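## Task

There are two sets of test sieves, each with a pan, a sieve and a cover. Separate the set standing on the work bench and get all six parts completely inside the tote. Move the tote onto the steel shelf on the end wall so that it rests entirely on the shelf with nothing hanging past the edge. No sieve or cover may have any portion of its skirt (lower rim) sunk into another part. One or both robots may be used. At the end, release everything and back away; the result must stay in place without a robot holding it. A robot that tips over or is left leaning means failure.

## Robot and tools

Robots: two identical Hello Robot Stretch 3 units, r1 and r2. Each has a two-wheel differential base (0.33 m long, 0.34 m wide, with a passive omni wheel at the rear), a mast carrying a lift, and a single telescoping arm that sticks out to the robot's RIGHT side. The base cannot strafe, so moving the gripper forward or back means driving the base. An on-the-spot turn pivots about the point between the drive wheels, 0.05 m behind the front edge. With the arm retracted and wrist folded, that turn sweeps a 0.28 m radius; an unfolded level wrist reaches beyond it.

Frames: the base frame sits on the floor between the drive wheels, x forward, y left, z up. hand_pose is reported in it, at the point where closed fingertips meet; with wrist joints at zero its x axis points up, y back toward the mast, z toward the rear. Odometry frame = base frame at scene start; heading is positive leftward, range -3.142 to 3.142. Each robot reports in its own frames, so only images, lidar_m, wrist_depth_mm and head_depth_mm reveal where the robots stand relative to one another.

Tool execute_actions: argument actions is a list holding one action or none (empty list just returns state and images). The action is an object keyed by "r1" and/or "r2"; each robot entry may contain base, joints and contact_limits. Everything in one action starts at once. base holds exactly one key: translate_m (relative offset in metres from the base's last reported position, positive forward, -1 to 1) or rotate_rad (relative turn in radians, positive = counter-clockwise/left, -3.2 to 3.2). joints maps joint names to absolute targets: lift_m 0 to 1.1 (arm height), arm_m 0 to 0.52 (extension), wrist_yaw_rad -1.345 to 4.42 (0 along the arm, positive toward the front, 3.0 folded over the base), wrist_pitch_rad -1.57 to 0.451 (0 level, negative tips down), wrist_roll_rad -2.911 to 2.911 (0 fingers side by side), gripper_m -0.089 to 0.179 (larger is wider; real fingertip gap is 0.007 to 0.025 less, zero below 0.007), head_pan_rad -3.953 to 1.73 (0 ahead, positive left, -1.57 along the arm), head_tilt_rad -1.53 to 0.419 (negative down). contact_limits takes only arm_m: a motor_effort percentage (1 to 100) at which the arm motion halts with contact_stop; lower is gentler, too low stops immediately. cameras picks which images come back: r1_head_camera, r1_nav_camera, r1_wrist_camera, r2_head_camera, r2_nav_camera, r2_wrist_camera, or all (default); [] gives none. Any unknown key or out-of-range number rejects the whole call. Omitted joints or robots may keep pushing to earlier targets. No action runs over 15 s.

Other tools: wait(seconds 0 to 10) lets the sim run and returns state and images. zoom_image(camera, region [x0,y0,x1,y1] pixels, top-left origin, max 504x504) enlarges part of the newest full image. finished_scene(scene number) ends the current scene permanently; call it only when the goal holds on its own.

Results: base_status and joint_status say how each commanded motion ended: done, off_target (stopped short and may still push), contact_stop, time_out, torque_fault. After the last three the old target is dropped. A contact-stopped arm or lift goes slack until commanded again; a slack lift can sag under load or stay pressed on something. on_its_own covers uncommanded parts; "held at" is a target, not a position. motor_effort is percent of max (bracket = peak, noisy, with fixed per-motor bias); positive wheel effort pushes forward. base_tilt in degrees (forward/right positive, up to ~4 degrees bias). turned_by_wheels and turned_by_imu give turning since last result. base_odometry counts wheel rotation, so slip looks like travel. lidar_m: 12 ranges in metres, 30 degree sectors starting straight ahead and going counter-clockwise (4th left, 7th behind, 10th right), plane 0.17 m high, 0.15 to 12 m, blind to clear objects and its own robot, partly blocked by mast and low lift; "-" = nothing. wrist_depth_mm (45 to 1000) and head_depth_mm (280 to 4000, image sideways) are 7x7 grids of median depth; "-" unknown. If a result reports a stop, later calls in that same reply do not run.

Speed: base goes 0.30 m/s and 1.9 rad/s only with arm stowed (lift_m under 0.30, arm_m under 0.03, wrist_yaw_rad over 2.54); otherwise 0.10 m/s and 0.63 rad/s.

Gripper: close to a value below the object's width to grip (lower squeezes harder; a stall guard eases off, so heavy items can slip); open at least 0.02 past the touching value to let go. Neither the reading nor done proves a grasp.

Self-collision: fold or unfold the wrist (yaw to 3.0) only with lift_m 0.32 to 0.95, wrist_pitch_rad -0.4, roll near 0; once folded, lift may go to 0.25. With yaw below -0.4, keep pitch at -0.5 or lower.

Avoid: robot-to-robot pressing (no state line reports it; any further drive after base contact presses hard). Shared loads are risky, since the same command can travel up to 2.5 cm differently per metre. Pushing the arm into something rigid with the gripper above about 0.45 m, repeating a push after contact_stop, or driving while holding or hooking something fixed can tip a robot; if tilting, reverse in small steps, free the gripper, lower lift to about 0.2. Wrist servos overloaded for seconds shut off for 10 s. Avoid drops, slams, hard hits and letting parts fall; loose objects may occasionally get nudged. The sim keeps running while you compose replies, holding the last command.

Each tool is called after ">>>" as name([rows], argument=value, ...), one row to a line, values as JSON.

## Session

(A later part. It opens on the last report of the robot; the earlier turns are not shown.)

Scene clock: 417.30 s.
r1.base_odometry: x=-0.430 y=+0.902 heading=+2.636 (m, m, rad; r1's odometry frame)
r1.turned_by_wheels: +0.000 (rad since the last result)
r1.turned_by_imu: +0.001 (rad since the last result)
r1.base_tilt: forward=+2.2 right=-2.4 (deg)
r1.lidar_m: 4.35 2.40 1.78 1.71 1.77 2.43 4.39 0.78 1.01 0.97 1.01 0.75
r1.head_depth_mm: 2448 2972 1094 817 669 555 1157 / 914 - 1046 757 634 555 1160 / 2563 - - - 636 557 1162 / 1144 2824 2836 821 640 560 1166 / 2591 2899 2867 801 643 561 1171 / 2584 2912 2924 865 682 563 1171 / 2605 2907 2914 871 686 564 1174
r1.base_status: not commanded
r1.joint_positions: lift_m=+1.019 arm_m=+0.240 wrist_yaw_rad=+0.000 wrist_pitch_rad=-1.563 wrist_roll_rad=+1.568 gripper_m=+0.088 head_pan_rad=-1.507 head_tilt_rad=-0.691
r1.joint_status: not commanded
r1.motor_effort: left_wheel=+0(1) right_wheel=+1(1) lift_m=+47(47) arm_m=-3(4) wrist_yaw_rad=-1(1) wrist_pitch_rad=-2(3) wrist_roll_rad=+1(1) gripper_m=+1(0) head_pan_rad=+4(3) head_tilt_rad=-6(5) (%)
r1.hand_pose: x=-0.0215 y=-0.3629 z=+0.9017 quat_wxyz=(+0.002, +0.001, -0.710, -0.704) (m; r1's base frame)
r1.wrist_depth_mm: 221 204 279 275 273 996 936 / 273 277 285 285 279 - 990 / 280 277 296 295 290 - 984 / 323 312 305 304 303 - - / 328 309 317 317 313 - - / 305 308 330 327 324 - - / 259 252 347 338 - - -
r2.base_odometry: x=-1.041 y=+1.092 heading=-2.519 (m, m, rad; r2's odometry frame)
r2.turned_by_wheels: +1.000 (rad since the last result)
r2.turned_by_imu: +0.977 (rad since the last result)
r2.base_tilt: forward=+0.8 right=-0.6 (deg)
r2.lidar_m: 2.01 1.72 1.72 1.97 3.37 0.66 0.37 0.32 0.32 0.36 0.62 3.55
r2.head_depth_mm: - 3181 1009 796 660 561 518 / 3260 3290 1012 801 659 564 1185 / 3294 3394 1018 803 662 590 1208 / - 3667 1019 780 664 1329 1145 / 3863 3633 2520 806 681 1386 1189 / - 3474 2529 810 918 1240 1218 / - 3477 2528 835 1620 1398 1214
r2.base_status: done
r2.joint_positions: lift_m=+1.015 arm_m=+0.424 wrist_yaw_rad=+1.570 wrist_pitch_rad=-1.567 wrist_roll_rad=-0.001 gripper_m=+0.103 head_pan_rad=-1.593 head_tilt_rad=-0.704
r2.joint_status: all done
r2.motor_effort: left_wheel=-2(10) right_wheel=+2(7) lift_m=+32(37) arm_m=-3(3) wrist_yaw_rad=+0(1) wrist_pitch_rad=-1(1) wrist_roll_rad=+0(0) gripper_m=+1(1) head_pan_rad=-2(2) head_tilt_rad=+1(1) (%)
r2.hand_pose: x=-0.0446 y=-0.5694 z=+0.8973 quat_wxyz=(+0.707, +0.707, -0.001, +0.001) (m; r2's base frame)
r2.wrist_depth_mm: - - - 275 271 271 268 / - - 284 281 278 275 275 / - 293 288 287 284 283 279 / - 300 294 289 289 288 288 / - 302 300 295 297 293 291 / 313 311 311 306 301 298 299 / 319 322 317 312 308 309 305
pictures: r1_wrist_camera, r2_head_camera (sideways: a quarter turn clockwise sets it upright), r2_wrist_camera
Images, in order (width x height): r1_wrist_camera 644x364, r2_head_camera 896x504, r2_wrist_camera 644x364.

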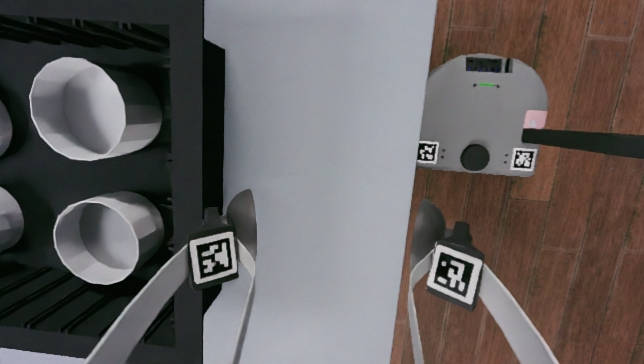

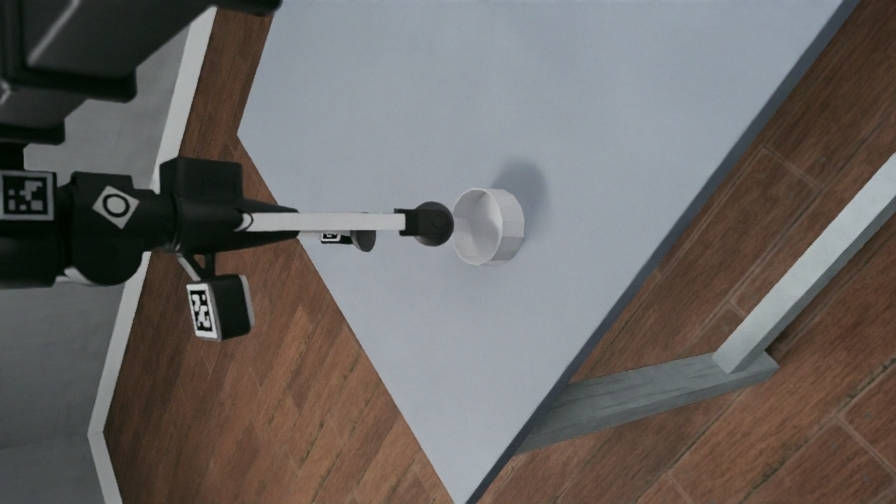

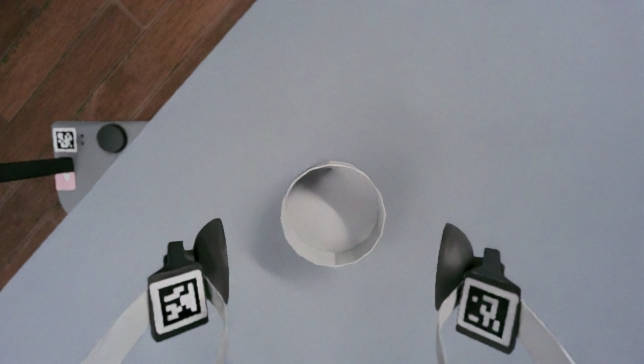

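>>> execute_actions([
  {"r2": {"joints": {"lift_m": 0.906, "gripper_m": 0.098}}},
], cameras=["r2_wrist_camera"])

Scene clock: 423.80 s.
r1.base_odometry: x=-0.430 y=+0.902 heading=+2.636 (m, m, rad; r1's odometry frame)
r1.turned_by_wheels: +0.000 (rad since the last result)
r1.turned_by_imu: +0.001 (rad since the last result)
r1.base_tilt: forward=+2.1 right=-2.4 (deg)
r1.lidar_m: 4.35 2.40 1.78 1.71 1.78 2.43 4.40 0.78 1.01 0.97 1.01 0.75
r1.head_depth_mm: 2507 2966 1091 816 671 554 1157 / 2522 - 1047 759 634 555 1159 / 2488 - - - 639 558 1163 / 1076 2829 2843 825 641 559 1166 / 2539 2885 2869 802 644 561 1168 / 2594 2919 2903 866 681 562 1172 / 2598 2914 2924 866 684 564 1172
r1.base_status: not commanded
r1.joint_positions: lift_m=+1.019 arm_m=+0.240 wrist_yaw_rad=+0.000 wrist_pitch_rad=-1.563 wrist_roll_rad=+1.568 gripper_m=+0.088 head_pan_rad=-1.507 head_tilt_rad=-0.691
r1.joint_status: not commanded
r1.motor_effort: left_wheel=-1(1) right_wheel=+2(1) lift_m=+46(47) arm_m=-4(4) wrist_yaw_rad=-1(1) wrist_pitch_rad=-2(2) wrist_roll_rad=+1(1) gripper_m=+1(0) head_pan_rad=+4(3) head_tilt_rad=-5(6) (%)
r1.hand_pose: x=-0.0215 y=-0.3629 z=+0.9017 quat_wxyz=(+0.002, +0.001, -0.710, -0.704) (m; r1's base frame)
r1.wrist_depth_mm: 221 205 275 277 272 976 931 / 273 276 285 288 280 - 972 / 278 282 295 295 289 - 949 / 325 316 304 303 302 - - / 331 311 314 315 311 - - / 308 303 328 322 324 - - / 257 251 347 338 - - -
r2.base_odometry: x=-1.041 y=+1.092 heading=-2.519 (m, m, rad; r2's odometry frame)
r2.turned_by_wheels: +0.000 (rad since the last result)
r2.turned_by_imu: -0.001 (rad since the last result)
r2.base_tilt: forward=+0.7 right=-0.5 (deg)
r2.lidar_m: 2.01 1.72 1.72 1.98 3.38 0.66 0.37 0.32 0.32 0.37 0.62 3.55
r2.head_depth_mm: 2924 3110 - - 643 560 519 / 3102 - 942 798 661 563 1186 / 3351 - 1013 803 662 589 1205 / 3628 - 2641 806 662 1337 1145 / 3999 3412 2633 809 683 1388 1189 / - 3516 2521 809 918 1236 1210 / - 3495 2572 834 1594 1393 1213
r2.base_status: not commanded
r2.joint_positions: lift_m=+0.906 arm_m=+0.424 wrist_yaw_rad=+1.570 wrist_pitch_rad=-1.567 wrist_roll_rad=-0.001 gripper_m=+0.098 head_pan_rad=-1.593 head_tilt_rad=-0.704
r2.joint_status: all done
r2.motor_effort: left_wheel=-2(2) right_wheel=+1(1) lift_m=+25(27) arm_m=-3(3) wrist_yaw_rad=+0(0) wrist_pitch_rad=-1(1) wrist_roll_rad=+0(0) gripper_m=+0(34) head_pan_rad=-2(2) head_tilt_rad=+1(1) (%)
r2.hand_pose: x=-0.0446 y=-0.5694 z=+0.7885 quat_wxyz=(+0.707, +0.707, -0.001, +0.001) (m; r2's base frame)
r2.wrist_depth_mm: 933 173 171 171 169 167 165 / 980 176 176 173 172 171 169 / 181 181 179 177 176 174 173 / 185 184 182 179 179 178 176 / 190 187 185 181 182 181 180 / 193 193 186 187 184 185 184 / 198 197 195 179 190 190 188
pictures: r2_wrist_camera
Images, in order (width x height): r2_wrist_camera 644x364.

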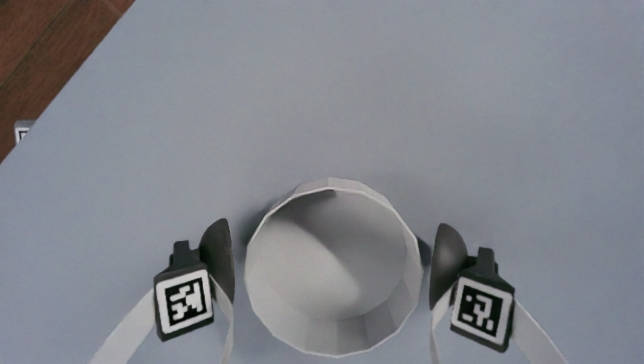

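>>> execute_actions([
  {"r2": {"base": {"rotate_rad": -0.008}, "joints": {"gripper_m": 0.02}}},
], cameras=["r2_wrist_camera", "r2_head_camera"])

Scene clock: 430.50 s.
r1.base_odometry: x=-0.430 y=+0.902 heading=+2.636 (m, m, rad; r1's odometry frame)
r1.turned_by_wheels: +0.000 (rad since the last result)
r1.turned_by_imu: +0.001 (rad since the last result)
r1.base_tilt: forward=+2.1 right=-2.4 (deg)
r1.lidar_m: 4.37 2.39 1.77 1.71 1.78 2.42 4.38 0.78 1.01 0.98 1.01 0.75
r1.head_depth_mm: 2509 2968 1093 815 669 555 1157 / 2494 - 1046 759 634 557 1159 / 2502 - - - 639 557 1162 / 1077 2858 2884 824 640 559 1163 / 2545 2896 2858 801 643 561 1165 / 2582 2920 2901 863 683 562 1175 / 2586 2926 2908 870 685 565 1174
r1.base_status: not commanded
r1.joint_positions: lift_m=+1.019 arm_m=+0.240 wrist_yaw_rad=+0.000 wrist_pitch_rad=-1.563 wrist_roll_rad=+1.568 gripper_m=+0.088 head_pan_rad=-1.507 head_tilt_rad=-0.691
r1.joint_status: not commanded
r1.motor_effort: left_wheel=-1(0) right_wheel=+2(1) lift_m=+46(47) arm_m=-4(4) wrist_yaw_rad=+0(1) wrist_pitch_rad=-2(2) wrist_roll_rad=+1(1) gripper_m=+1(0) head_pan_rad=+4(3) head_tilt_rad=-5(5) (%)
r1.hand_pose: x=-0.0215 y=-0.3629 z=+0.9017 quat_wxyz=(+0.002, +0.001, -0.710, -0.704) (m; r1's base frame)
r1.wrist_depth_mm: 221 203 283 276 274 943 931 / 274 276 286 286 276 - 973 / 279 277 297 296 293 - - / 328 310 305 306 300 - - / 328 307 314 314 311 - - / 308 306 329 326 326 - - / 257 252 346 336 - - -
r2.base_odometry: x=-1.041 y=+1.092 heading=-2.527 (m, m, rad; r2's odometry frame)
r2.turned_by_wheels: -0.008 (rad since the last result)
r2.turned_by_imu: -0.009 (rad since the last result)
r2.base_tilt: forward=+0.8 right=-0.6 (deg)
r2.lidar_m: 2.02 1.72 1.72 1.96 3.32 0.67 0.37 0.32 0.32 0.36 0.62 3.59
r2.head_depth_mm: 2934 3136 - - 641 562 518 / 3124 - 938 797 661 564 1178 / 3342 - 1012 803 662 589 1207 / 3632 - 2589 807 663 1335 1141 / 3899 3468 2633 808 681 1394 1189 / - 3502 2516 811 921 1174 1215 / - 3486 2547 835 1606 1399 1214
r2.base_status: done
r2.joint_positions: lift_m=+0.906 arm_m=+0.424 wrist_yaw_rad=+1.570 wrist_pitch_rad=-1.567 wrist_roll_rad=-0.001 gripper_m=+0.021 head_pan_rad=-1.593 head_tilt_rad=-0.704
r2.joint_status: all done
r2.motor_effort: left_wheel=-2(6) right_wheel=+1(4) lift_m=+26(26) arm_m=-3(3) wrist_yaw_rad=+0(1) wrist_pitch_rad=-1(1) wrist_roll_rad=+0(0) gripper_m=-18(93) head_pan_rad=-1(2) head_tilt_rad=+1(1) (%)
r2.hand_pose: x=-0.0446 y=-0.5694 z=+0.7885 quat_wxyz=(+0.707, +0.707, -0.001, +0.001) (m; r2's base frame)
r2.wrist_depth_mm: 952 172 171 170 169 167 166 / 970 176 174 174 172 171 169 / 181 180 179 177 175 174 172 / 184 184 182 179 179 178 176 / 189 188 184 181 182 181 180 / 194 192 172 185 180 185 184 / 198 197 195 181 191 191 189
pictures: r2_head_camera (sideways: a quarter turn clockwise sets it upright), r2_wrist_camera
Images, in order (width x height): r2_head_camera 896x504, r2_wrist_camera 644x364.

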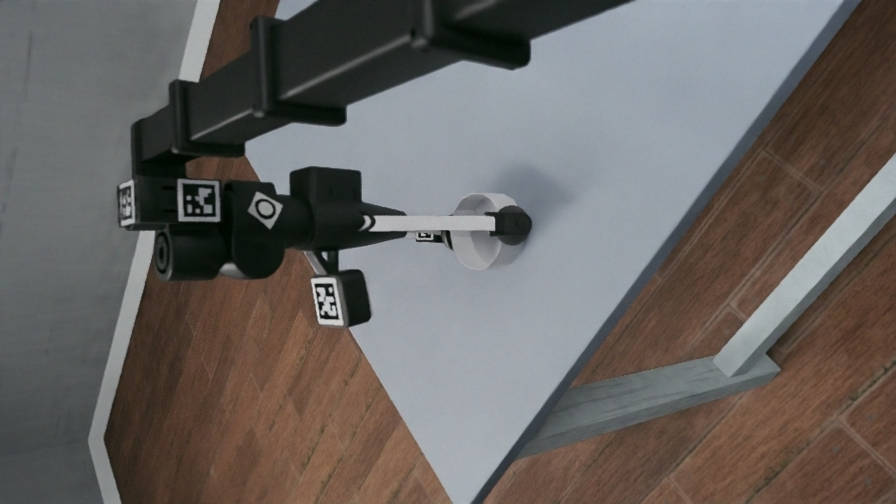

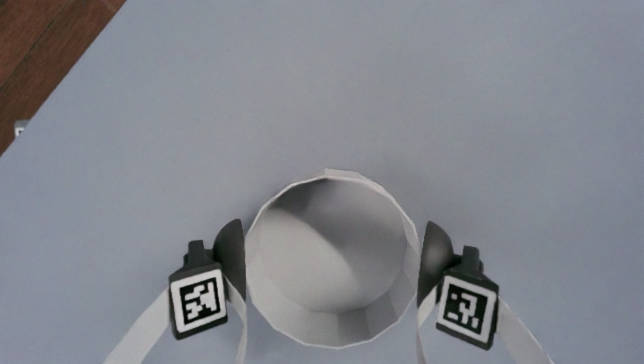

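>>> execute_actions([
  {"r2": {"base": {"rotate_rad": -0.832}, "joints": {"lift_m": 1.027, "arm_m": 0.465}}},
], cameras=["r2_wrist_camera", "r2_head_camera", "r1_wrist_camera"])

Scene clock: 440.80 s.
r1.base_odometry: x=-0.430 y=+0.902 heading=+2.636 (m, m, rad; r1's odometry frame)
r1.turned_by_wheels: +0.000 (rad since the last result)
r1.turned_by_imu: +0.001 (rad since the last result)
r1.base_tilt: forward=+2.2 right=-2.5 (deg)
r1.lidar_m: 4.35 2.40 1.77 1.71 1.78 2.42 4.39 0.78 1.01 0.97 1.01 0.75
r1.head_depth_mm: 2523 2963 1094 815 671 554 1156 / 2484 - 1048 759 634 556 1161 / 566 - - - 638 557 1160 / 1079 2861 3028 820 640 560 1164 / 2583 2931 2911 802 644 559 1173 / 2588 2889 2884 867 682 562 1172 / 2593 2894 2907 872 685 564 1178
r1.base_status: not commanded
r1.joint_positions: lift_m=+1.019 arm_m=+0.240 wrist_yaw_rad=+0.000 wrist_pitch_rad=-1.563 wrist_roll_rad=+1.568 gripper_m=+0.088 head_pan_rad=-1.507 head_tilt_rad=-0.691
r1.joint_status: not commanded
r1.motor_effort: left_wheel=-1(1) right_wheel=+2(1) lift_m=+47(47) arm_m=-4(4) wrist_yaw_rad=-1(1) wrist_pitch_rad=-3(2) wrist_roll_rad=+1(1) gripper_m=+1(1) head_pan_rad=+4(3) head_tilt_rad=-5(4) (%)
r1.hand_pose: x=-0.0215 y=-0.3629 z=+0.9017 quat_wxyz=(+0.002, +0.001, -0.710, -0.704) (m; r1's base frame)
r1.wrist_depth_mm: 222 203 279 275 272 950 961 / 277 276 285 285 279 - 964 / 277 279 296 296 290 - 996 / 324 312 307 304 304 - - / 328 309 315 311 315 - - / 310 309 328 320 326 - - / 259 253 348 342 - - -
r2.base_odometry: x=-1.041 y=+1.092 heading=+2.924 (m, m, rad; r2's odometry frame)
r2.turned_by_wheels: -0.832 (rad since the last result)
r2.turned_by_imu: -0.815 (rad since the last result)
r2.base_tilt: forward=+0.8 right=-0.5 (deg)
r2.lidar_m: 4.23 2.59 1.81 1.72 1.76 2.31 4.46 0.48 0.34 0.32 0.33 0.43
r2.head_depth_mm: - 3047 1011 754 659 561 1201 / 2884 3112 920 750 650 562 1203 / 2768 3103 913 772 646 564 1188 / - 2966 906 767 646 565 1189 / 2583 2939 948 762 650 567 1171 / 2659 2991 1032 811 666 568 1168 / 2675 2940 1032 814 669 567 1155
r2.base_status: done
r2.joint_positions: lift_m=+1.027 arm_m=+0.465 wrist_yaw_rad=+1.570 wrist_pitch_rad=-1.567 wrist_roll_rad=-0.001 gripper_m=+0.021 head_pan_rad=-1.593 head_tilt_rad=-0.704
r2.joint_status: all done
r2.motor_effort: left_wheel=+1(13) right_wheel=-2(8) lift_m=+33(36) arm_m=+1(1) wrist_yaw_rad=+0(0) wrist_pitch_rad=-1(1) wrist_roll_rad=+0(0) gripper_m=-19(19) head_pan_rad=-2(1) head_tilt_rad=+1(0) (%)
r2.hand_pose: x=-0.0446 y=-0.6100 z=+0.9092 quat_wxyz=(+0.707, +0.707, -0.001, +0.001) (m; r2's base frame)
r2.wrist_depth_mm: 292 292 290 289 289 281 280 / 297 209 208 205 202 203 200 / 304 231 297 294 293 290 280 / 311 229 307 180 299 273 270 / 320 236 310 182 182 300 302 / 330 231 173 185 180 291 301 / 335 271 329 181 320 295 297
pictures: r1_wrist_camera, r2_head_camera (sideways: a quarter turn clockwise sets it upright), r2_wrist_camera
Images, in order (width x height): r1_wrist_camera 644x364, r2_head_camera 896x504, r2_wrist_camera 644x364.

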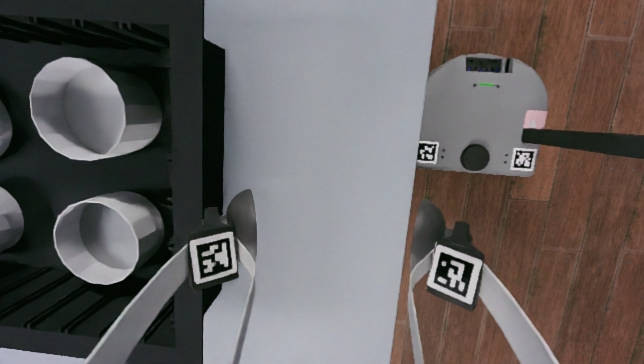

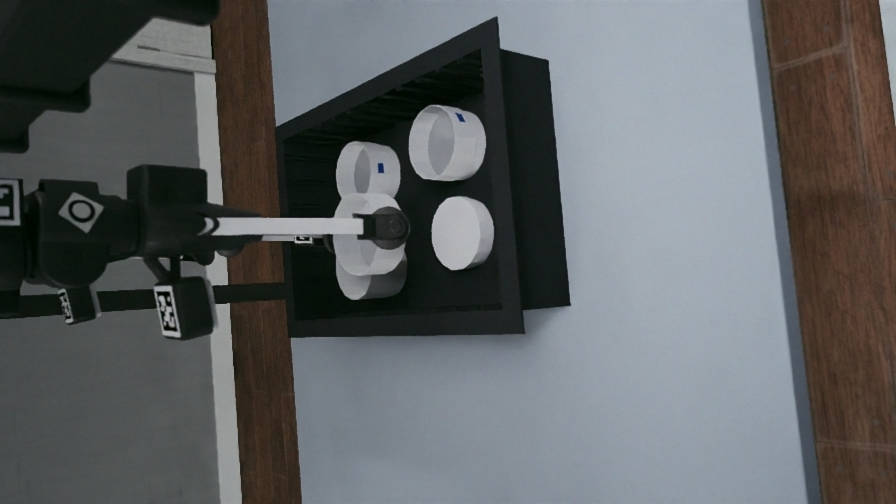

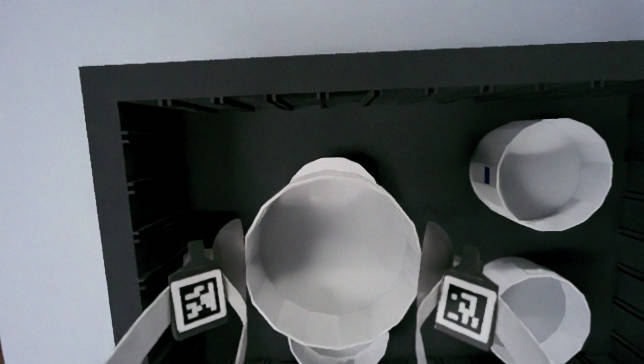

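>>> execute_actions([
  {"r2": {"joints": {"lift_m": 0.933}}},
], cameras=["r2_wrist_camera", "r2_head_camera"])

Scene clock: 446.47 s.
r1.base_odometry: x=-0.430 y=+0.902 heading=+2.636 (m, m, rad; r1's odometry frame)
r1.turned_by_wheels: +0.000 (rad since the last result)
r1.turned_by_imu: +0.001 (rad since the last result)
r1.base_tilt: forward=+2.1 right=-2.4 (deg)
r1.lidar_m: 4.36 2.40 1.78 1.71 1.78 2.43 4.37 0.78 1.01 0.97 1.01 0.75
r1.head_depth_mm: 2518 2951 1092 815 670 555 1159 / 2511 - 1049 757 634 556 1159 / 2464 - - - 639 558 1163 / 1159 2895 2887 821 640 559 1164 / 2578 2890 2885 802 643 561 1168 / 2587 2922 2892 869 682 563 1172 / 2590 2919 2912 868 685 565 1177
r1.base_status: not commanded
r1.joint_positions: lift_m=+1.019 arm_m=+0.240 wrist_yaw_rad=+0.000 wrist_pitch_rad=-1.563 wrist_roll_rad=+1.568 gripper_m=+0.088 head_pan_rad=-1.507 head_tilt_rad=-0.691
r1.joint_status: not commanded
r1.motor_effort: left_wheel=+0(1) right_wheel=+2(1) lift_m=+47(47) arm_m=-4(3) wrist_yaw_rad=-1(1) wrist_pitch_rad=-2(2) wrist_roll_rad=+1(1) gripper_m=+1(0) head_pan_rad=+4(3) head_tilt_rad=-6(5) (%)
r1.hand_pose: x=-0.0215 y=-0.3629 z=+0.9017 quat_wxyz=(+0.002, +0.001, -0.710, -0.704) (m; r1's base frame)
r1.wrist_depth_mm: 221 205 280 278 273 979 945 / 274 275 284 287 278 - 958 / 280 277 295 295 289 - - / 324 316 306 303 304 - - / 327 304 316 316 308 - - / 308 304 331 323 326 - - / 260 252 347 343 - - -
r2.base_odometry: x=-1.041 y=+1.092 heading=+2.924 (m, m, rad; r2's odometry frame)
r2.turned_by_wheels: +0.000 (rad since the last result)
r2.turned_by_imu: -0.001 (rad since the last result)
r2.base_tilt: forward=+0.8 right=-0.5 (deg)
r2.lidar_m: 4.26 2.58 1.81 1.72 1.76 2.32 4.47 0.48 0.34 0.32 0.33 0.43
r2.head_depth_mm: 2814 3117 - 642 659 562 1202 / 2740 - 895 748 652 563 1209 / 2706 3133 914 772 646 563 1185 / 822 - 895 756 646 564 1185 / 2589 2940 950 760 648 567 1167 / 2638 2989 1027 809 666 567 1170 / 2635 2941 1030 813 668 568 1156
r2.base_status: not commanded
r2.joint_positions: lift_m=+0.933 arm_m=+0.465 wrist_yaw_rad=+1.570 wrist_pitch_rad=-1.567 wrist_roll_rad=-0.001 gripper_m=+0.021 head_pan_rad=-1.593 head_tilt_rad=-0.704
r2.joint_status: all done
r2.motor_effort: left_wheel=+2(2) right_wheel=-2(2) lift_m=+27(32) arm_m=+2(1) wrist_yaw_rad=+1(0) wrist_pitch_rad=-1(1) wrist_roll_rad=+0(0) gripper_m=-19(19) head_pan_rad=-3(2) head_tilt_rad=+1(1) (%)
r2.hand_pose: x=-0.0446 y=-0.6100 z=+0.8155 quat_wxyz=(+0.707, +0.707, -0.001, +0.001) (m; r2's base frame)
r2.wrist_depth_mm: 114 112 112 111 110 109 108 / 130 131 140 150 159 150 170 / 169 205 202 201 201 199 173 / 168 207 208 180 203 203 175 / 165 214 212 182 181 206 179 / 163 213 173 185 180 210 210 / 162 211 222 181 218 217 190
pictures: r2_head_camera (sideways: a quarter turn clockwise sets it upright), r2_wrist_camera
Images, in order (width x height): r2_head_camera 896x504, r2_wrist_camera 644x364.

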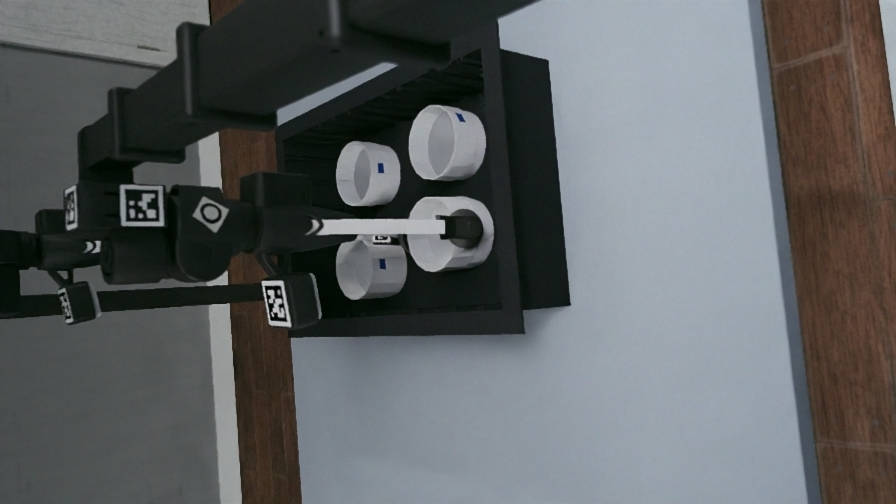

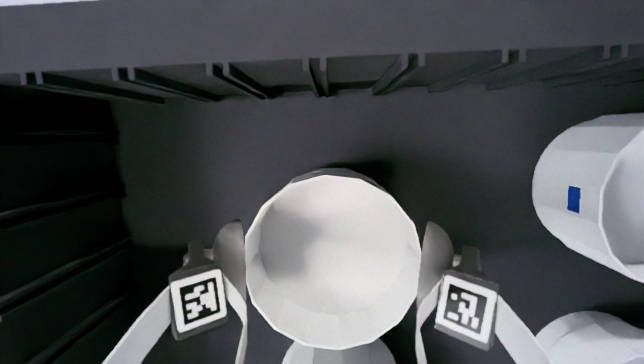

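>>> execute_actions([
  {"r2": {"joints": {"lift_m": 0.931, "gripper_m": 0.103}}},
], cameras=["r2_wrist_camera"])

Scene clock: 449.93 s.
r1.base_odometry: x=-0.430 y=+0.902 heading=+2.636 (m, m, rad; r1's odometry frame)
r1.turned_by_wheels: +0.000 (rad since the last result)
r1.turned_by_imu: +0.000 (rad since the last result)
r1.base_tilt: forward=+2.1 right=-2.4 (deg)
r1.lidar_m: 4.35 2.40 1.77 1.71 1.77 2.43 4.36 0.78 1.01 0.97 1.01 0.75
r1.head_depth_mm: 2525 2981 1093 817 669 554 1153 / 2512 - 1049 760 634 557 1158 / 2445 - - - 639 557 1164 / 1168 2887 2878 821 640 559 1167 / 2591 2912 2853 804 645 560 1168 / 2577 2920 2898 867 681 562 1172 / 2601 2898 2890 869 684 565 1174
r1.base_status: not commanded
r1.joint_positions: lift_m=+1.019 arm_m=+0.240 wrist_yaw_rad=+0.000 wrist_pitch_rad=-1.563 wrist_roll_rad=+1.568 gripper_m=+0.088 head_pan_rad=-1.507 head_tilt_rad=-0.691
r1.joint_status: not commanded
r1.motor_effort: left_wheel=+0(1) right_wheel=+2(1) lift_m=+46(47) arm_m=-4(4) wrist_yaw_rad=-1(1) wrist_pitch_rad=-3(2) wrist_roll_rad=+1(1) gripper_m=+0(1) head_pan_rad=+4(3) head_tilt_rad=-7(5) (%)
r1.hand_pose: x=-0.0215 y=-0.3629 z=+0.9017 quat_wxyz=(+0.002, +0.001, -0.710, -0.704) (m; r1's base frame)
r1.wrist_depth_mm: 221 204 281 277 273 961 921 / 275 276 288 285 279 - 962 / 280 281 294 295 290 - - / 322 314 306 304 305 - - / 329 306 319 313 311 - - / 307 306 333 325 329 - - / 259 252 345 339 - - -
r2.base_odometry: x=-1.041 y=+1.092 heading=+2.924 (m, m, rad; r2's odometry frame)
r2.turned_by_wheels: +0.000 (rad since the last result)
r2.turned_by_imu: -0.001 (rad since the last result)
r2.base_tilt: forward=+0.7 right=-0.6 (deg)
r2.lidar_m: 4.23 2.59 1.81 1.72 1.76 2.32 4.47 0.48 0.34 0.32 0.33 0.43
r2.head_depth_mm: 2798 3019 - 643 659 561 1200 / 2753 - 882 749 651 563 1207 / 2692 3114 912 773 646 563 1183 / 826 - 896 761 647 565 1185 / 2592 2962 950 759 647 566 1167 / 2669 3014 1028 809 667 568 1168 / 2608 2945 1036 810 670 569 1157
r2.base_status: not commanded
r2.joint_positions: lift_m=+0.931 arm_m=+0.465 wrist_yaw_rad=+1.570 wrist_pitch_rad=-1.567 wrist_roll_rad=-0.001 gripper_m=+0.103 head_pan_rad=-1.593 head_tilt_rad=-0.704
r2.joint_status: all done
r2.motor_effort: left_wheel=+2(2) right_wheel=-1(1) lift_m=+26(24) arm_m=+1(1) wrist_yaw_rad=+0(1) wrist_pitch_rad=-1(1) wrist_roll_rad=+0(0) gripper_m=+0(82) head_pan_rad=-2(3) head_tilt_rad=+0(0) (%)
r2.hand_pose: x=-0.0446 y=-0.6100 z=+0.8135 quat_wxyz=(+0.707, +0.707, -0.001, +0.001) (m; r2's base frame)
r2.wrist_depth_mm: 111 110 110 109 108 107 106 / 129 126 140 150 158 150 169 / 168 202 201 199 198 197 173 / 167 206 204 181 201 200 172 / 164 210 209 184 183 205 178 / 163 201 199 187 184 207 208 / 160 221 220 181 215 216 190
pictures: r2_wrist_camera
Images, in order (width x height): r2_wrist_camera 644x364.

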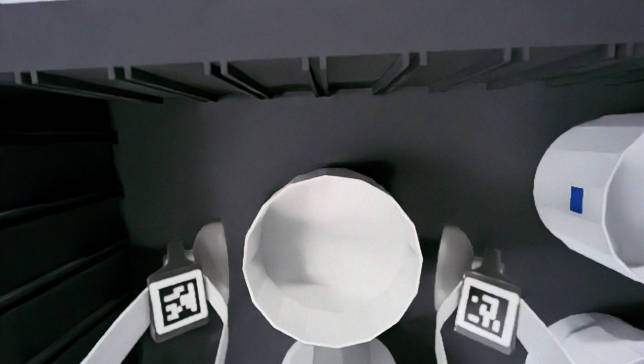

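>>> execute_actions([
  {"r2": {"base": {"rotate_rad": 0.056}, "joints": {"lift_m": 0.995}}},
], cameras=["r2_wrist_camera"])

>>> execute_actions([
  {"r2": {"base": {"translate_m": -0.067}, "joints": {"lift_m": 1.002, "arm_m": 0.329, "gripper_m": 0.088}}, "r1": {"joints": {"arm_m": 0.354, "lift_m": 1.008}}},
])

Scene clock: 480.70 s.
r1.base_odometry: x=-0.430 y=+0.902 heading=+2.636 (m, m, rad; r1's odometry frame)
r1.turned_by_wheels: +0.000 (rad since the last result)
r1.turned_by_imu: +0.001 (rad since the last result)
r1.base_tilt: forward=+2.1 right=-2.5 (deg)
r1.lidar_m: 4.36 2.40 1.77 1.71 1.77 2.43 4.40 0.78 1.01 0.97 1.01 0.75
r1.head_depth_mm: 2527 2947 1088 816 669 554 1156 / 2500 - 1046 757 635 557 1164 / 645 - - - 638 557 1162 / 1114 2888 3018 821 640 559 1163 / 2577 2909 2898 800 644 560 1168 / 2614 2913 2914 866 682 564 1172 / 2600 2923 2932 870 685 565 1177
r1.base_status: not commanded
r1.joint_positions: lift_m=+1.019 arm_m=+0.240 wrist_yaw_rad=+0.000 wrist_pitch_rad=-1.563 wrist_roll_rad=+1.568 gripper_m=+0.088 head_pan_rad=-1.507 head_tilt_rad=-0.691
r1.joint_status: not commanded
r1.motor_effort: left_wheel=-1(0) right_wheel=+2(1) lift_m=+46(47) arm_m=-3(4) wrist_yaw_rad=+0(0) wrist_pitch_rad=-2(3) wrist_roll_rad=+1(1) gripper_m=+1(1) head_pan_rad=+3(4) head_tilt_rad=-5(6) (%)
r1.hand_pose: x=-0.0215 y=-0.3629 z=+0.9017 quat_wxyz=(+0.002, +0.001, -0.710, -0.704) (m; r1's base frame)
r1.wrist_depth_mm: 221 204 278 274 273 986 904 / 273 276 287 288 279 - 955 / 278 279 297 294 291 - 976 / 324 312 305 304 302 - - / 329 308 315 315 312 - - / 310 307 333 325 325 - - / 259 253 346 338 - - -
r2.base_odometry: x=-1.041 y=+1.092 heading=+2.980 (m, m, rad; r2's odometry frame)
r2.turned_by_wheels: +0.056 (rad since the last result)
r2.turned_by_imu: +0.055 (rad since the last result)
r2.base_tilt: forward=+0.8 right=-0.6 (deg)
r2.lidar_m: 4.24 2.44 1.78 1.72 1.78 2.44 4.47 0.45 0.33 0.32 0.33 0.45
r2.head_depth_mm: 2607 - 967 715 644 562 1188 / - 3081 911 767 644 562 1187 / 2793 2979 915 759 647 564 1182 / - - 935 753 646 566 1190 / 2684 2951 1025 782 665 565 1177 / 2673 2960 1025 810 668 568 1174 / 2669 2988 1034 811 668 568 1172
r2.base_status: done
r2.joint_positions: lift_m=+0.995 arm_m=+0.465 wrist_yaw_rad=+1.570 wrist_pitch_rad=-1.567 wrist_roll_rad=-0.001 gripper_m=+0.103 head_pan_rad=-1.593 head_tilt_rad=-0.704
r2.joint_status: all done
r2.motor_effort: left_wheel=-2(8) right_wheel=+1(5) lift_m=+32(35) arm_m=+1(1) wrist_yaw_rad=+0(0) wrist_pitch_rad=-1(1) wrist_roll_rad=+0(0) gripper_m=+1(2) head_pan_rad=-2(1) head_tilt_rad=+1(1) (%)
r2.hand_pose: x=-0.0446 y=-0.6100 z=+0.8773 quat_wxyz=(+0.707, +0.707, -0.001, +0.001) (m; r2's base frame)
r2.wrist_depth_mm: 260 260 256 255 254 252 250 / 265 265 262 260 259 257 255 / 182 180 179 178 176 175 174 / 187 233 271 270 266 261 261 / 191 226 277 251 270 247 244 / 289 212 281 254 279 250 239 / 296 245 291 252 283 264 279
pictures: r2_wrist_camera
Images, in order (width x height): r2_wrist_camera 644x364.

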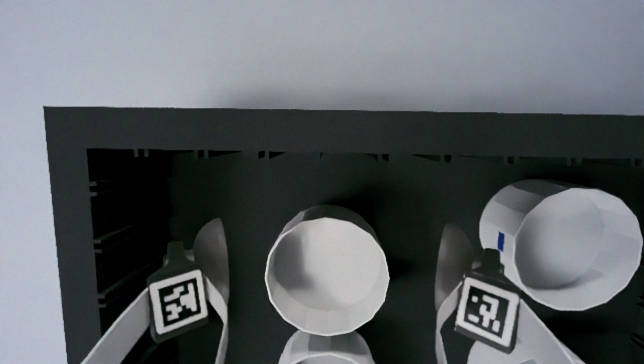

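Scene clock: 482.97 s.
r1.base_odometry: x=-0.430 y=+0.902 heading=+2.636 (m, m, rad; r1's odometry frame)
r1.turned_by_wheels: +0.000 (rad since the last result)
r1.turned_by_imu: +0.000 (rad since the last result)
r1.base_tilt: forward=+2.1 right=-2.4 (deg)
r1.lidar_m: 4.36 2.40 1.77 1.71 1.77 2.44 4.39 0.78 1.01 0.97 1.01 0.75
r1.head_depth_mm: 2493 - 2796 847 669 553 1156 / 2549 - 2965 780 633 555 1157 / 2488 - 936 817 637 557 1160 / 724 2798 1450 822 641 559 1167 / 2584 2891 2876 803 643 560 1172 / 2587 2910 2892 866 682 563 1170 / 2598 2925 2913 871 685 564 1170
r1.base_status: not commanded
r1.joint_positions: lift_m=+1.009 arm_m=+0.354 wrist_yaw_rad=+0.000 wrist_pitch_rad=-1.563 wrist_roll_rad=+1.568 gripper_m=+0.088 head_pan_rad=-1.507 head_tilt_rad=-0.691
r1.joint_status: all done
r1.motor_effort: left_wheel=+0(1) right_wheel=+2(2) lift_m=+18(44) arm_m=+3(4) wrist_yaw_rad=+0(0) wrist_pitch_rad=-3(2) wrist_roll_rad=+1(1) gripper_m=+0(0) head_pan_rad=+4(4) head_tilt_rad=-5(5) (%)
r1.hand_pose: x=-0.0215 y=-0.4764 z=+0.8909 quat_wxyz=(+0.002, +0.001, -0.710, -0.705) (m; r1's base frame)
r1.wrist_depth_mm: 220 206 191 183 259 256 933 / 285 283 258 272 270 264 918 / 269 290 263 281 276 270 973 / 285 303 295 290 288 281 - / 298 310 301 299 295 292 - / 294 322 299 309 308 - - / 248 254 258 255 318 313 -
r2.base_odometry: x=-0.975 y=+1.081 heading=+2.980 (m, m, rad; r2's odometry frame)
r2.turned_by_wheels: +0.000 (rad since the last result)
r2.turned_by_imu: -0.001 (rad since the last result)
r2.base_tilt: forward=+0.7 right=-0.6 (deg)
r2.lidar_m: 4.32 2.44 1.79 1.72 1.79 2.45 4.40 0.45 0.33 0.32 0.33 0.45
r2.head_depth_mm: - 3075 1013 796 658 562 1183 / - 3033 998 728 642 563 1184 / - - 886 772 646 562 1189 / 675 1465 912 762 646 564 1180 / 2568 2994 880 756 639 566 1166 / 2710 2988 1031 788 666 568 1172 / 2680 2992 1029 812 669 568 1178
r2.base_status: done
r2.joint_positions: lift_m=+1.002 arm_m=+0.329 wrist_yaw_rad=+1.570 wrist_pitch_rad=-1.567 wrist_roll_rad=-0.001 gripper_m=+0.088 head_pan_rad=-1.593 head_tilt_rad=-0.704
r2.joint_status: all done
r2.motor_effort: left_wheel=-3(8) right_wheel=+1(2) lift_m=+32(32) arm_m=-3(1) wrist_yaw_rad=+0(1) wrist_pitch_rad=-1(1) wrist_roll_rad=+0(0) gripper_m=+1(60) head_pan_rad=-2(2) head_tilt_rad=+1(1) (%)
r2.hand_pose: x=-0.0446 y=-0.4744 z=+0.8842 quat_wxyz=(+0.707, +0.707, -0.001, +0.001) (m; r2's base frame)
r2.wrist_depth_mm: - 266 266 179 189 184 181 / - 274 270 210 263 263 258 / - 276 275 269 267 245 262 / - 284 283 273 270 247 247 / - 290 287 283 280 275 275 / - 297 292 288 288 263 281 / - 304 302 288 290 269 285
pictures: r1_head_camera (sideways: a quarter turn clockwise sets it upright), r1_nav_camera (sideways: a quarter turn counterclockwise sets it upright), r1_wrist_camera, r2_head_camera (sideways: a quarter turn clockwise sets it upright), r2_nav_camera (sideways: a quarter turn counterclockwise sets it upright), r2_wrist_camera
Images, in order (width x height): r1_head_camera 896x504, r1_nav_camera 672x504, r1_wrist_camera 644x364, r2_head_camera 896x504, r2_nav_camera 672x504, r2_wrist_camera 644x364.

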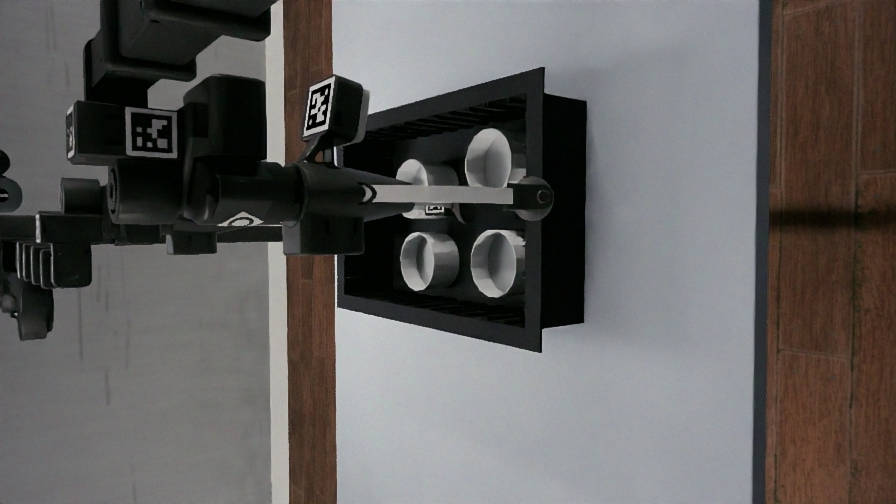

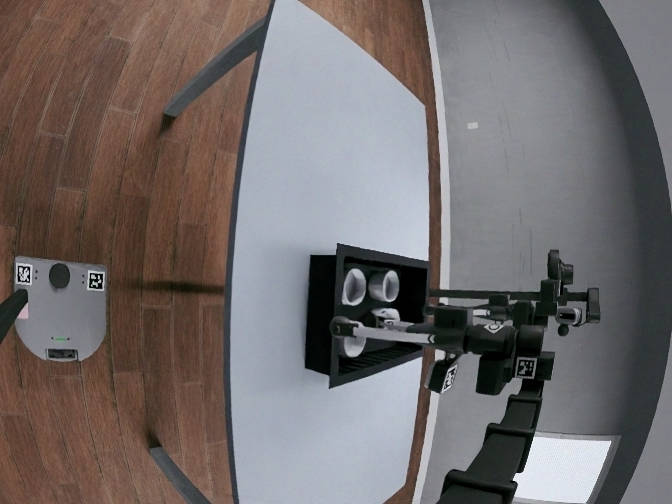

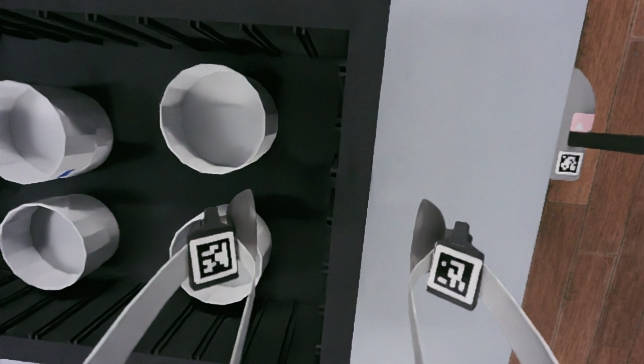

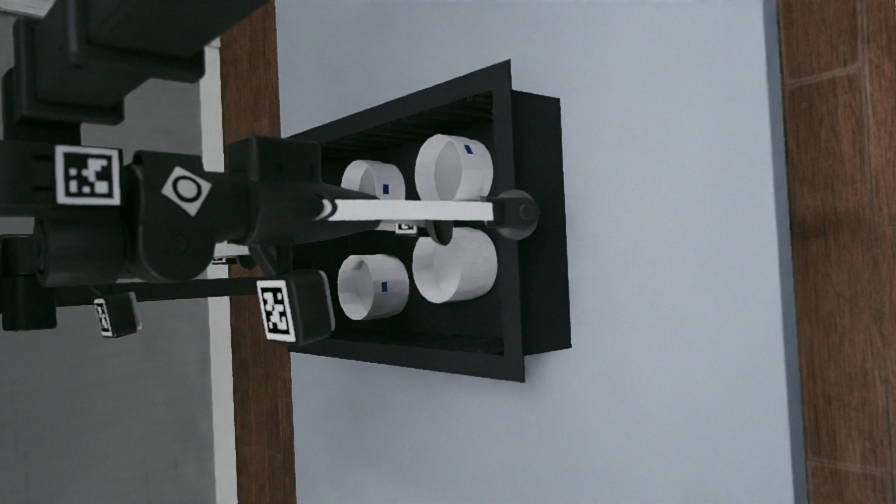

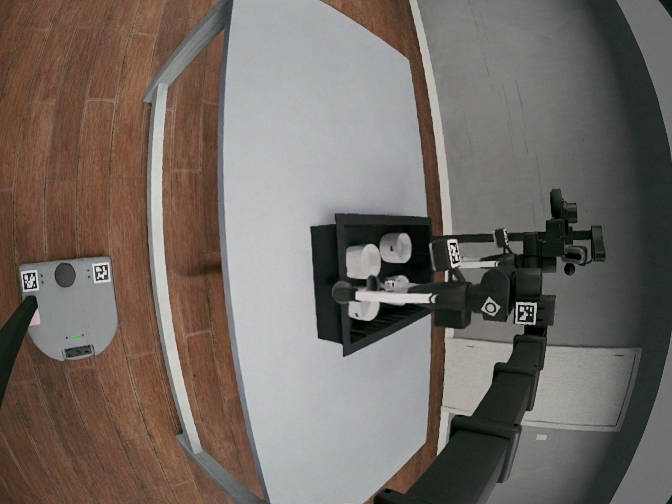

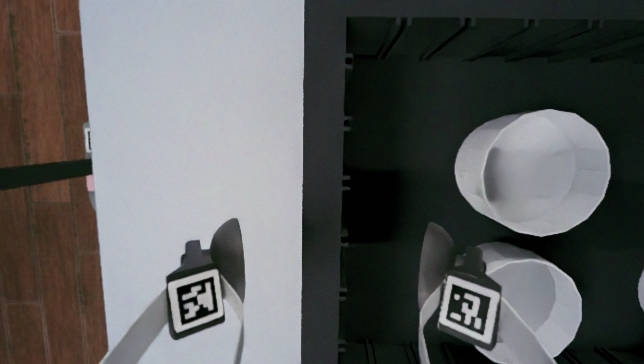

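>>> execute_actions([
  {"r2": {"joints": {"lift_m": 0.947, "arm_m": 0.331, "gripper_m": 0.076}}, "r1": {"joints": {"lift_m": 0.947, "gripper_m": 0.076}}},
], cameras=["r1_head_camera", "r1_wrist_camera", "r2_head_camera", "r2_wrist_camera"])

Scene clock: 494.13 s.
r1.base_odometry: x=-0.430 y=+0.902 heading=+2.636 (m, m, rad; r1's odometry frame)
r1.turned_by_wheels: +0.000 (rad since the last result)
r1.turned_by_imu: +0.001 (rad since the last result)
r1.base_tilt: forward=+2.1 right=-2.4 (deg)
r1.lidar_m: 4.37 2.40 1.78 1.71 1.77 2.43 4.39 0.78 1.01 0.97 1.01 0.75
r1.head_depth_mm: 2564 2842 - 818 669 555 1154 / 2552 2773 1049 760 635 556 1161 / 2545 1738 - 815 636 558 1162 / 1137 2056 1544 822 640 560 1166 / 2513 2904 2895 800 643 562 1173 / 2582 2913 2899 866 682 563 1171 / 2606 2949 2933 869 684 564 1176
r1.base_status: not commanded
r1.joint_positions: lift_m=+0.948 arm_m=+0.354 wrist_yaw_rad=+0.000 wrist_pitch_rad=-1.563 wrist_roll_rad=+1.568 gripper_m=+0.076 head_pan_rad=-1.507 head_tilt_rad=-0.691
r1.joint_status: all done
r1.motor_effort: left_wheel=+0(1) right_wheel=+2(2) lift_m=+18(21) arm_m=+3(3) wrist_yaw_rad=-1(1) wrist_pitch_rad=-2(3) wrist_roll_rad=+1(1) gripper_m=+0(62) head_pan_rad=+3(4) head_tilt_rad=-5(5) (%)
r1.hand_pose: x=-0.0215 y=-0.4764 z=+0.8299 quat_wxyz=(+0.002, +0.001, -0.710, -0.705) (m; r1's base frame)
r1.wrist_depth_mm: 220 195 191 161 204 201 197 / 225 196 199 212 209 207 205 / 229 202 203 219 218 214 210 / 244 237 233 227 224 221 219 / 248 246 238 233 232 228 979 / 255 235 237 172 242 235 - / 246 237 238 156 250 244 -
r2.base_odometry: x=-0.975 y=+1.081 heading=+2.980 (m, m, rad; r2's odometry frame)
r2.turned_by_wheels: +0.000 (rad since the last result)
r2.turned_by_imu: -0.001 (rad since the last result)
r2.base_tilt: forward=+0.8 right=-0.6 (deg)
r2.lidar_m: 4.31 2.44 1.78 1.72 1.79 2.44 4.39 0.45 0.33 0.32 0.33 0.45
r2.head_depth_mm: 2761 2944 - 798 658 561 1183 / 2730 - 940 729 646 562 1182 / 2714 - - 769 644 563 1182 / 717 - 912 765 645 564 1188 / 714 2885 912 756 641 567 1167 / 2704 3038 1029 786 667 567 1168 / 2665 2959 1029 812 667 568 1174
r2.base_status: not commanded
r2.joint_positions: lift_m=+0.947 arm_m=+0.331 wrist_yaw_rad=+1.570 wrist_pitch_rad=-1.567 wrist_roll_rad=-0.001 gripper_m=+0.076 head_pan_rad=-1.593 head_tilt_rad=-0.704
r2.joint_status: all done
r2.motor_effort: left_wheel=-3(3) right_wheel=+2(2) lift_m=+26(33) arm_m=+2(4) wrist_yaw_rad=+0(0) wrist_pitch_rad=-1(1) wrist_roll_rad=+0(0) gripper_m=-1(54) head_pan_rad=-2(2) head_tilt_rad=+1(1) (%)
r2.hand_pose: x=-0.0446 y=-0.4759 z=+0.8295 quat_wxyz=(+0.707, +0.707, -0.001, +0.001) (m; r2's base frame)
r2.wrist_depth_mm: 214 213 211 126 189 185 181 / 219 218 215 129 212 208 206 / 223 223 219 131 213 210 186 / 229 228 224 134 218 194 191 / 235 233 230 137 223 223 193 / - 238 - 139 228 215 221 / - 241 242 143 235 213 209
pictures: r1_head_camera (sideways: a quarter turn clockwise sets it upright), r1_wrist_camera, r2_head_camera (sideways: a quarter turn clockwise sets it upright), r2_wrist_camera
Images, in order (width x height): r1_head_camera 896x504, r1_wrist_camera 644x364, r2_head_camera 896x504, r2_wrist_camera 644x364.

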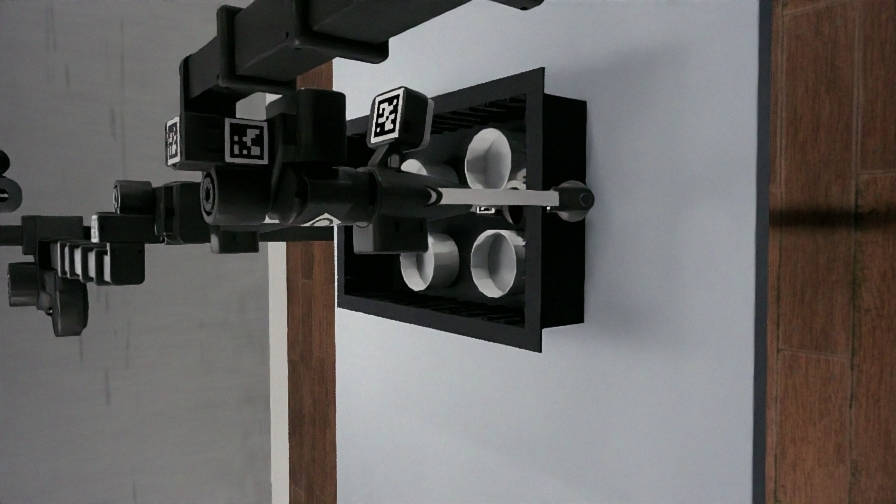

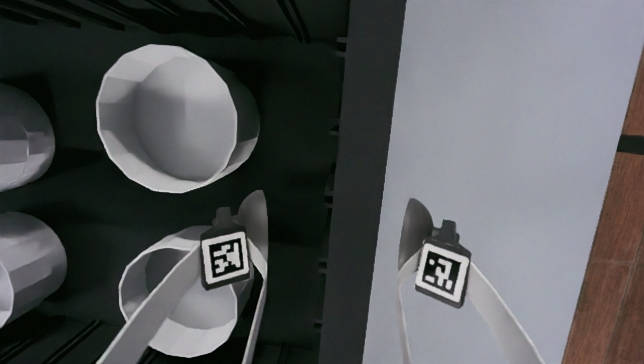

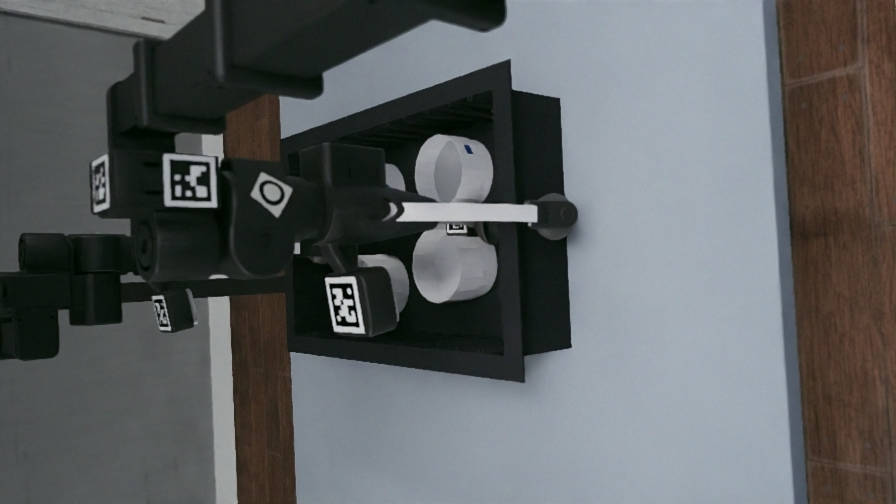

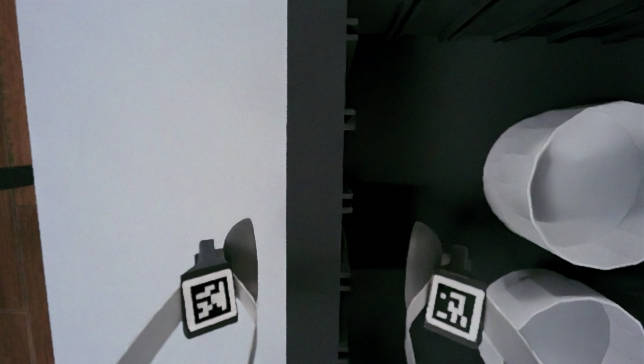

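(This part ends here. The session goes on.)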